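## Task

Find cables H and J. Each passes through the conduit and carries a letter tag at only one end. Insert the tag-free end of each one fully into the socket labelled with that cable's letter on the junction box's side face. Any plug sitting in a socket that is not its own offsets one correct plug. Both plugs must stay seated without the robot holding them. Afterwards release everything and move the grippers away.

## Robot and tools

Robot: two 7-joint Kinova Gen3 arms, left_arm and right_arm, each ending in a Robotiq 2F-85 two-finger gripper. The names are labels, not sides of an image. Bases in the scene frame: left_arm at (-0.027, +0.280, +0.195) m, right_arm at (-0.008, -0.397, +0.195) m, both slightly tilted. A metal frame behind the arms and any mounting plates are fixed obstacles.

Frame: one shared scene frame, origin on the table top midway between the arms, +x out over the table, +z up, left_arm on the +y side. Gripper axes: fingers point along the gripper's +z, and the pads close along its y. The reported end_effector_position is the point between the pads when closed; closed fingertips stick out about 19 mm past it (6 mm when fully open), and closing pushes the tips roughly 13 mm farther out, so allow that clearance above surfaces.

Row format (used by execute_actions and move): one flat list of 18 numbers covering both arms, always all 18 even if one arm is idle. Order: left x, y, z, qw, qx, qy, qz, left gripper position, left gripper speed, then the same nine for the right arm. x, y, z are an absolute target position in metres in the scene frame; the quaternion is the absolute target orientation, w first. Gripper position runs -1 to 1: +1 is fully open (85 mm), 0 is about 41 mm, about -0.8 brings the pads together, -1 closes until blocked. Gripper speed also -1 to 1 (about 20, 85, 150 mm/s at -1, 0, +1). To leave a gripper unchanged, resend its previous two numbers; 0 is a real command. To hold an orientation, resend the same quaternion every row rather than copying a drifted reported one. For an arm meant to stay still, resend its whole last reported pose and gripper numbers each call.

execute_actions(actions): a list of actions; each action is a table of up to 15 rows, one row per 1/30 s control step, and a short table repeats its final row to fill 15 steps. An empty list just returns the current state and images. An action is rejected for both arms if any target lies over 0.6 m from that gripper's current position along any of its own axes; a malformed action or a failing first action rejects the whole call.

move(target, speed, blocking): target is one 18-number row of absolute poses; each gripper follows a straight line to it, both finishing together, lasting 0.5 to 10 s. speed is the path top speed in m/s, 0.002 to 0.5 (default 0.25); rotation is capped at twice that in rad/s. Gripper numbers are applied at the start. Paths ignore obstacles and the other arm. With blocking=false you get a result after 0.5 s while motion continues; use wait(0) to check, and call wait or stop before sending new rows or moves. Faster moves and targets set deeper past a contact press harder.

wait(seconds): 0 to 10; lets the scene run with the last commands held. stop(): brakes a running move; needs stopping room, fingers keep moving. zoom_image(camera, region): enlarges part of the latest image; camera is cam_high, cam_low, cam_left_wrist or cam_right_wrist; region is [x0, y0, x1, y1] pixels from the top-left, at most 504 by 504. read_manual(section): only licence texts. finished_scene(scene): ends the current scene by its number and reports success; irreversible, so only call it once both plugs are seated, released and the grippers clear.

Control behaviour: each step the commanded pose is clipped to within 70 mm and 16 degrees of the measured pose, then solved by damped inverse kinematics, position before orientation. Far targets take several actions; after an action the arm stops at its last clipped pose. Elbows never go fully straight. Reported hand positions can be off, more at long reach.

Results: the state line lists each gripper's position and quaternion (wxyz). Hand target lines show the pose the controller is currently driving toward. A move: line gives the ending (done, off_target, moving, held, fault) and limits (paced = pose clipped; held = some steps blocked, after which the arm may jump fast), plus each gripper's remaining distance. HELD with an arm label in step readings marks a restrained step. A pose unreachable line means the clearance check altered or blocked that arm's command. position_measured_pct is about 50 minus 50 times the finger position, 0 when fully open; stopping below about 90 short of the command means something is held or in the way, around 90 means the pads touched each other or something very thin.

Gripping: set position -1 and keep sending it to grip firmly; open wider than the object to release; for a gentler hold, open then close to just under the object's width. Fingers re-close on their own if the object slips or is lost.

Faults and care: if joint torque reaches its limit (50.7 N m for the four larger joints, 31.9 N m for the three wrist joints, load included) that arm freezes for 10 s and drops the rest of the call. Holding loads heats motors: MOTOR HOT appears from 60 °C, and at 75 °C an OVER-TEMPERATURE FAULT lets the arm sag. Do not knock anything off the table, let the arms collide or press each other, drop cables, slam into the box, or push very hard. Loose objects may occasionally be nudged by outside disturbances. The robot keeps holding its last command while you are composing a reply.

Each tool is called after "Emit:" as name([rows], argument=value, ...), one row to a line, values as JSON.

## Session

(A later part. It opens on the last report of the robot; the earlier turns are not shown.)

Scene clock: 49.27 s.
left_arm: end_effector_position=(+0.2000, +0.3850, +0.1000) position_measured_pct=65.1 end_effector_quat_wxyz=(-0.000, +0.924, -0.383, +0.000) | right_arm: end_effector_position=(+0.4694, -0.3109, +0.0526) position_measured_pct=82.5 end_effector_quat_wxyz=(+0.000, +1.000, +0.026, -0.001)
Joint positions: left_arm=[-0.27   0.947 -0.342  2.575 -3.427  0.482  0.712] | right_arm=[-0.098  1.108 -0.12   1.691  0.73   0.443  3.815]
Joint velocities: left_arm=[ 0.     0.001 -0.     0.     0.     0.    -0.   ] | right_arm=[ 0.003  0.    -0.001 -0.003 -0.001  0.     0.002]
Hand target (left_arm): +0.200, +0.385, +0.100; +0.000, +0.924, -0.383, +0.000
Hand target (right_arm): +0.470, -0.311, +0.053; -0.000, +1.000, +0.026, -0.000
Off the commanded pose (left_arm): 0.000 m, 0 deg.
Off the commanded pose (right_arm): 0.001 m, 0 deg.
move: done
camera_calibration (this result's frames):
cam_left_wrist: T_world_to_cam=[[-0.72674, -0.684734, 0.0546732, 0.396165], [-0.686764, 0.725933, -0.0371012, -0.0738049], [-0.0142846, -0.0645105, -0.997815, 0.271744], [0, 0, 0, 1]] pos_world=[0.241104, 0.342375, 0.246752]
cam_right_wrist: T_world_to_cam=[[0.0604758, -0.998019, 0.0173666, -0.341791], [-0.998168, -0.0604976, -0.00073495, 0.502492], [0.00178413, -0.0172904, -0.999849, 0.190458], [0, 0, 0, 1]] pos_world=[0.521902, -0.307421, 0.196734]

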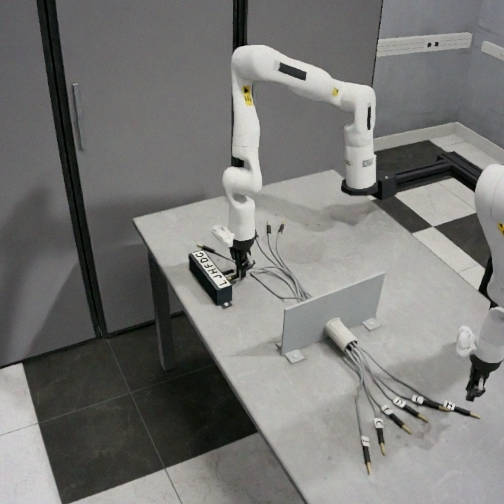

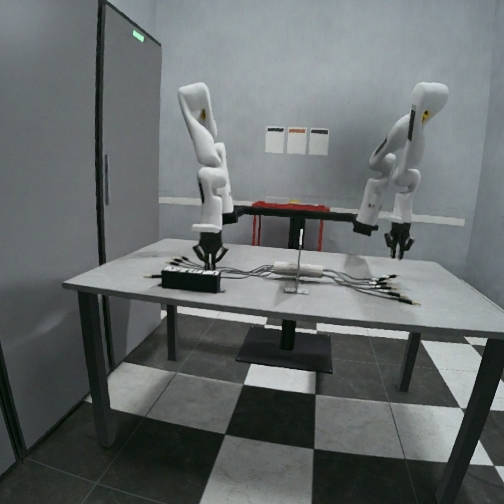

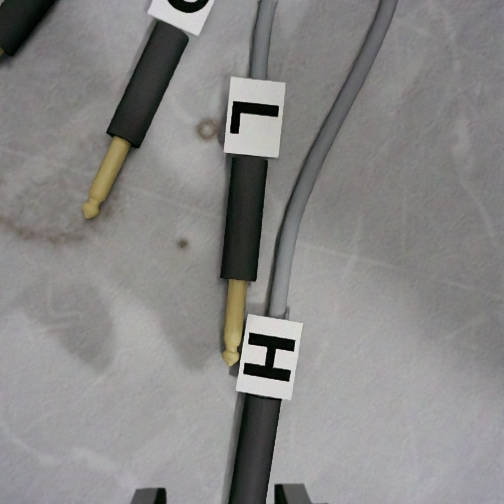

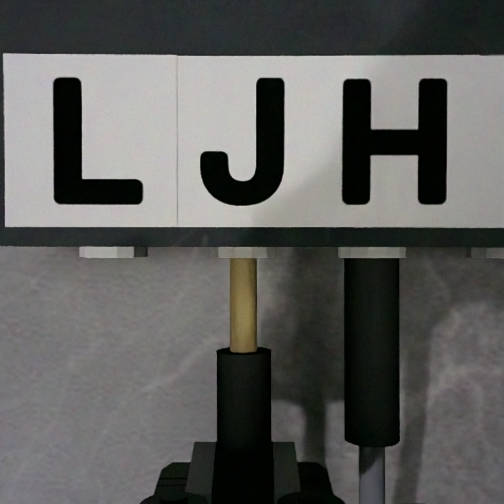

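Emit:
move(target=[0.2,0.385,0.1,0,0.924,-0.383,0,-0.3,0,0.4942,-0.3097,0.053,0,1,0.026,0,-1,0], speed=0.012)

Emit:
move(target=[0.2,0.385,0.1,0,0.924,-0.383,0,-0.3,0,0.4915,-0.3097,0.053,0,1,0.026,0,-0.42,0], speed=0.012)

Emit:
move(target=[0.2,0.385,0.1,0,0.924,-0.383,0,-0.3,0,0.47,-0.3108,0.13,0,1,0.026,0,-0.42,0], speed=0.1)

Scene clock: 51.70 s.
left_arm: end_effector_position=(+0.2000, +0.3850, +0.1000) position_measured_pct=65.1 end_effector_quat_wxyz=(-0.000, +0.924, -0.383, +0.000) | right_arm: end_effector_position=(+0.4914, -0.3095, +0.0523) position_measured_pct=82.5 end_effector_quat_wxyz=(+0.001, +1.000, +0.027, -0.003)
Joint positions: left_arm=[-0.27   0.947 -0.342  2.575 -3.427  0.482  0.712] | right_arm=[-0.066  1.129 -0.16   1.604  0.706  0.517  3.874]
Joint velocities: left_arm=[ 0.    -0.001 -0.    -0.     0.    -0.    -0.   ] | right_arm=[ 0.001 -0.001 -0.001 -0.    -0.001  0.003  0.002]
Hand target (left_arm): +0.200, +0.385, +0.100; +0.000, +0.924, -0.383, +0.000
Hand target (right_arm): +0.494, -0.310, +0.053; -0.000, +1.000, +0.026, -0.000
Off the commanded pose (left_arm): 0.000 m, 0 deg.
Off the commanded pose (right_arm): 0.003 m, 0 deg.
move: done
camera_calibration (this result's frames):
cam_left_wrist: T_world_to_cam=[[-0.72674, -0.684734, 0.0546732, 0.396165], [-0.686764, 0.725933, -0.0371012, -0.0738049], [-0.0142846, -0.0645105, -0.997815, 0.271744], [0, 0, 0, 1]] pos_world=[0.241104, 0.342375, 0.246752]
cam_right_wrist: T_world_to_cam=[[0.061452, -0.997948, 0.0179681, -0.342254], [-0.998107, -0.0613984, 0.00352071, 0.523997], [-0.00241028, -0.0181505, -0.999832, 0.191925], [0, 0, 0, 1]] pos_world=[0.5445, -0.305896, 0.196197]

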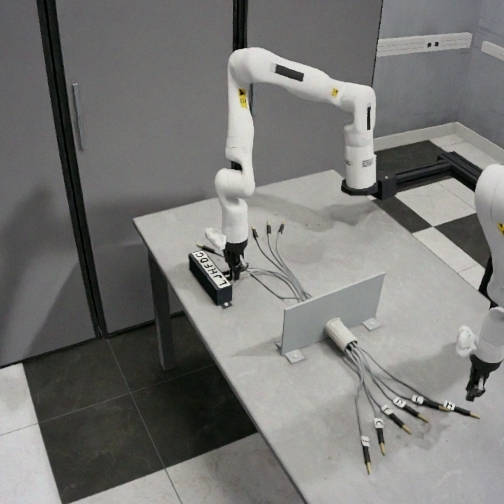

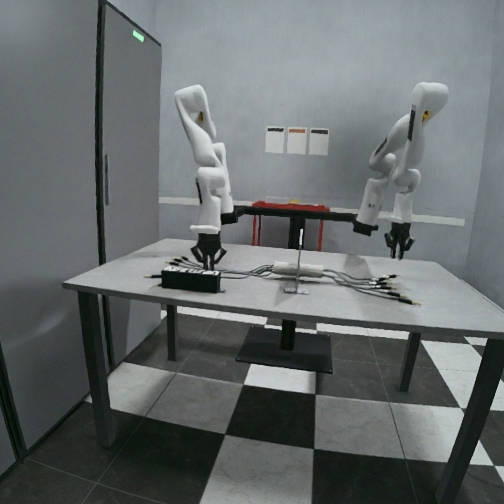

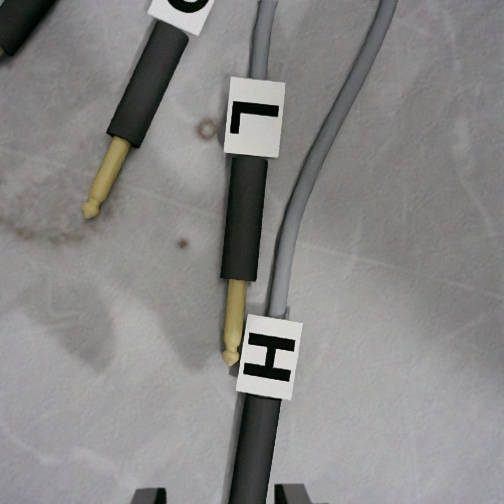

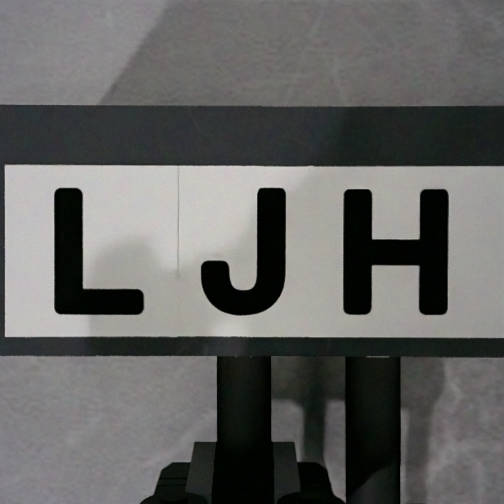

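Scene clock: 52.40 s.
left_arm: end_effector_position=(+0.2000, +0.3850, +0.1000) position_measured_pct=65.1 end_effector_quat_wxyz=(-0.000, +0.924, -0.383, +0.000) | right_arm: end_effector_position=(+0.4915, -0.3097, +0.0530) position_measured_pct=71.0 end_effector_quat_wxyz=(+0.000, +1.000, +0.026, -0.000)
Joint positions: left_arm=[-0.27   0.947 -0.342  2.575 -3.427  0.482  0.712] | right_arm=[-0.069  1.126 -0.155  1.611  0.71   0.507  3.867]
Joint velocities: left_arm=[-0.001 -0.001  0.002  0.    -0.001 -0.     0.   ] | right_arm=[-0.    -0.     0.    -0.    -0.    -0.003 -0.001]
Hand target (left_arm): +0.200, +0.385, +0.100; +0.000, +0.924, -0.383, +0.000
Hand target (right_arm): +0.492, -0.310, +0.053; +0.000, +1.000, +0.026, +0.000
Off the commanded pose (left_arm): 0.000 m, 0 deg.
Off the commanded pose (right_arm): 0.000 m, 0 deg.
move: done
camera_calibration (this result's frames):
cam_left_wrist: T_world_to_cam=[[-0.72674, -0.684734, 0.0546732, 0.396165], [-0.686765, 0.725932, -0.0371011, -0.0738048], [-0.0142847, -0.0645104, -0.997815, 0.271744], [0, 0, 0, 1]] pos_world=[0.241104, 0.342375, 0.246752]
cam_right_wrist: T_world_to_cam=[[0.0600769, -0.998048, 0.0170725, -0.341766], [-0.99819, -0.0601175, -0.00187203, 0.524801], [0.00289473, -0.0169291, -0.999853, 0.190365], [0, 0, 0, 1]] pos_world=[0.543832, -0.306326, 0.197154]

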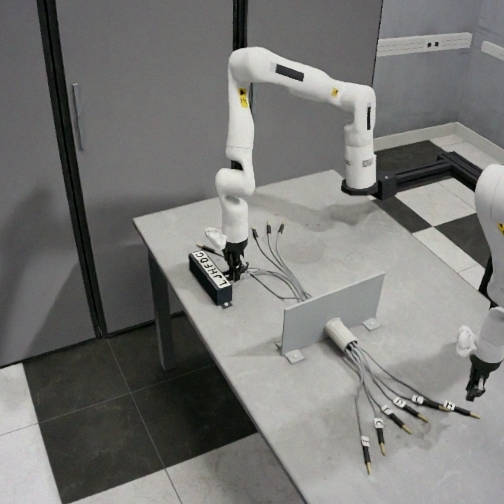

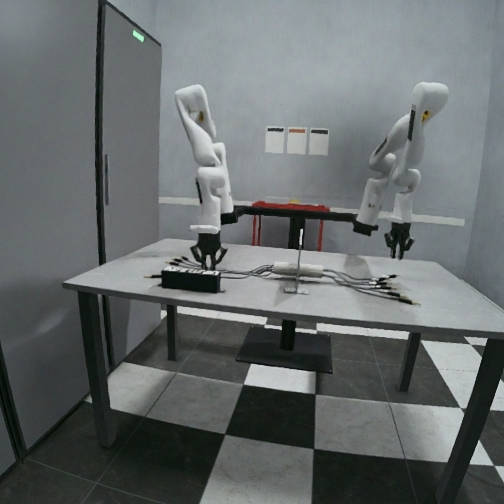

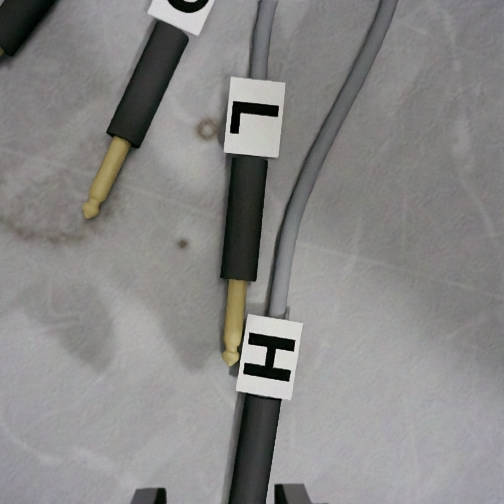

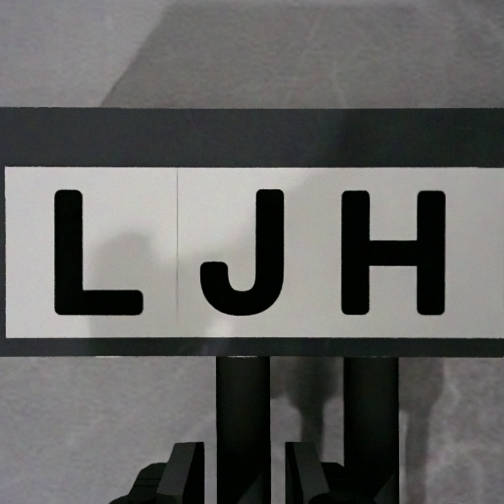

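Scene clock: 53.57 s.
left_arm: end_effector_position=(+0.2000, +0.3850, +0.1000) position_measured_pct=65.1 end_effector_quat_wxyz=(-0.000, +0.924, -0.383, +0.000) | right_arm: end_effector_position=(+0.4698, -0.3107, +0.1297) position_measured_pct=71.0 end_effector_quat_wxyz=(-0.000, +1.000, +0.026, -0.000)
Joint positions: left_arm=[-0.27   0.947 -0.342  2.575 -3.427  0.482  0.712] | right_arm=[-0.075  0.946 -0.202  1.731  0.665  0.58   3.87 ]
Joint velocities: left_arm=[ 0.002 -0.001  0.001  0.    -0.     0.     0.   ] | right_arm=[ 0.    -0.007  0.002  0.001  0.    -0.    -0.   ]
Hand target (left_arm): +0.200, +0.385, +0.100; +0.000, +0.924, -0.383, +0.000
Hand target (right_arm): +0.470, -0.311, +0.130; -0.000, +1.000, +0.026, -0.000
Off the commanded pose (left_arm): 0.000 m, 0 deg.
Off the commanded pose (right_arm): 0.000 m, 0 deg.
move: done
camera_calibration (this result's frames):
cam_left_wrist: T_world_to_cam=[[-0.72674, -0.684734, 0.0546734, 0.396165], [-0.686764, 0.725933, -0.0371011, -0.0738049], [-0.0142849, -0.0645106, -0.997815, 0.271744], [0, 0, 0, 1]] pos_world=[0.241104, 0.342375, 0.246752]
cam_right_wrist: T_world_to_cam=[[0.0601261, -0.998047, 0.0169238, -0.342739], [-0.998188, -0.0601569, -0.00131891, 0.503172], [0.00233442, -0.0168138, -0.999856, 0.267433], [0, 0, 0, 1]] pos_world=[0.522243, -0.307304, 0.273859]

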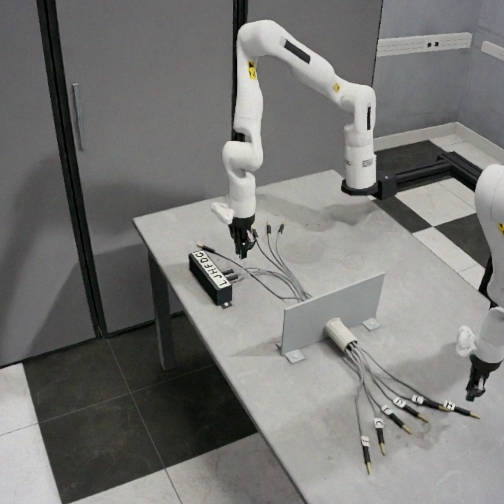

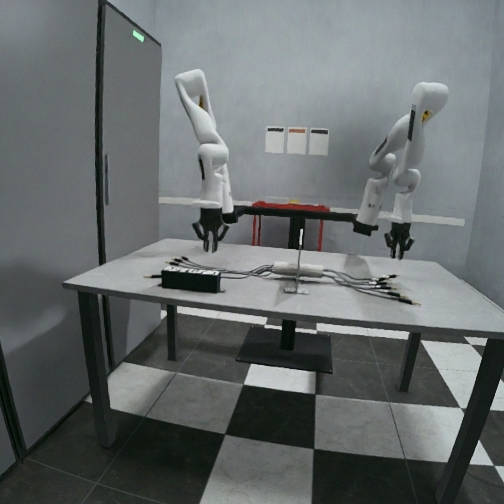

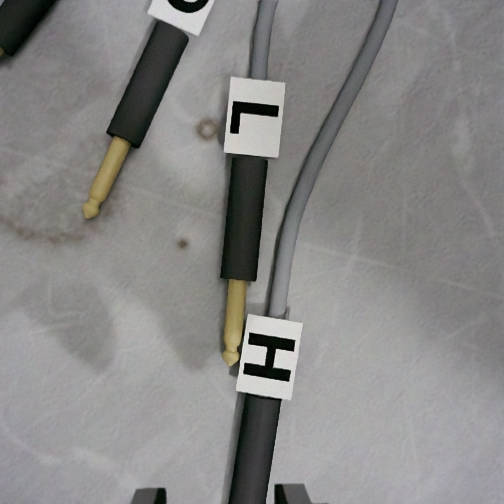

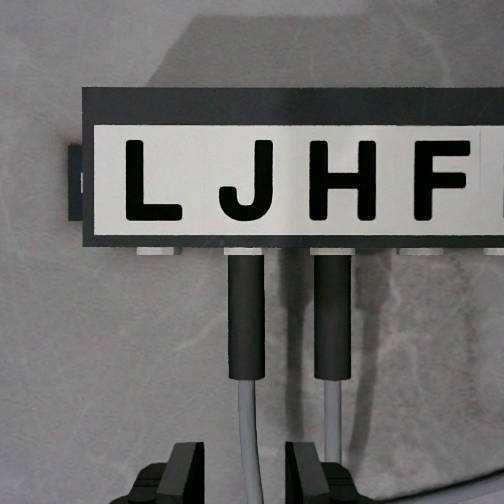

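Emit:
finished_scene(scene=2)

The scene is finished: the task was done.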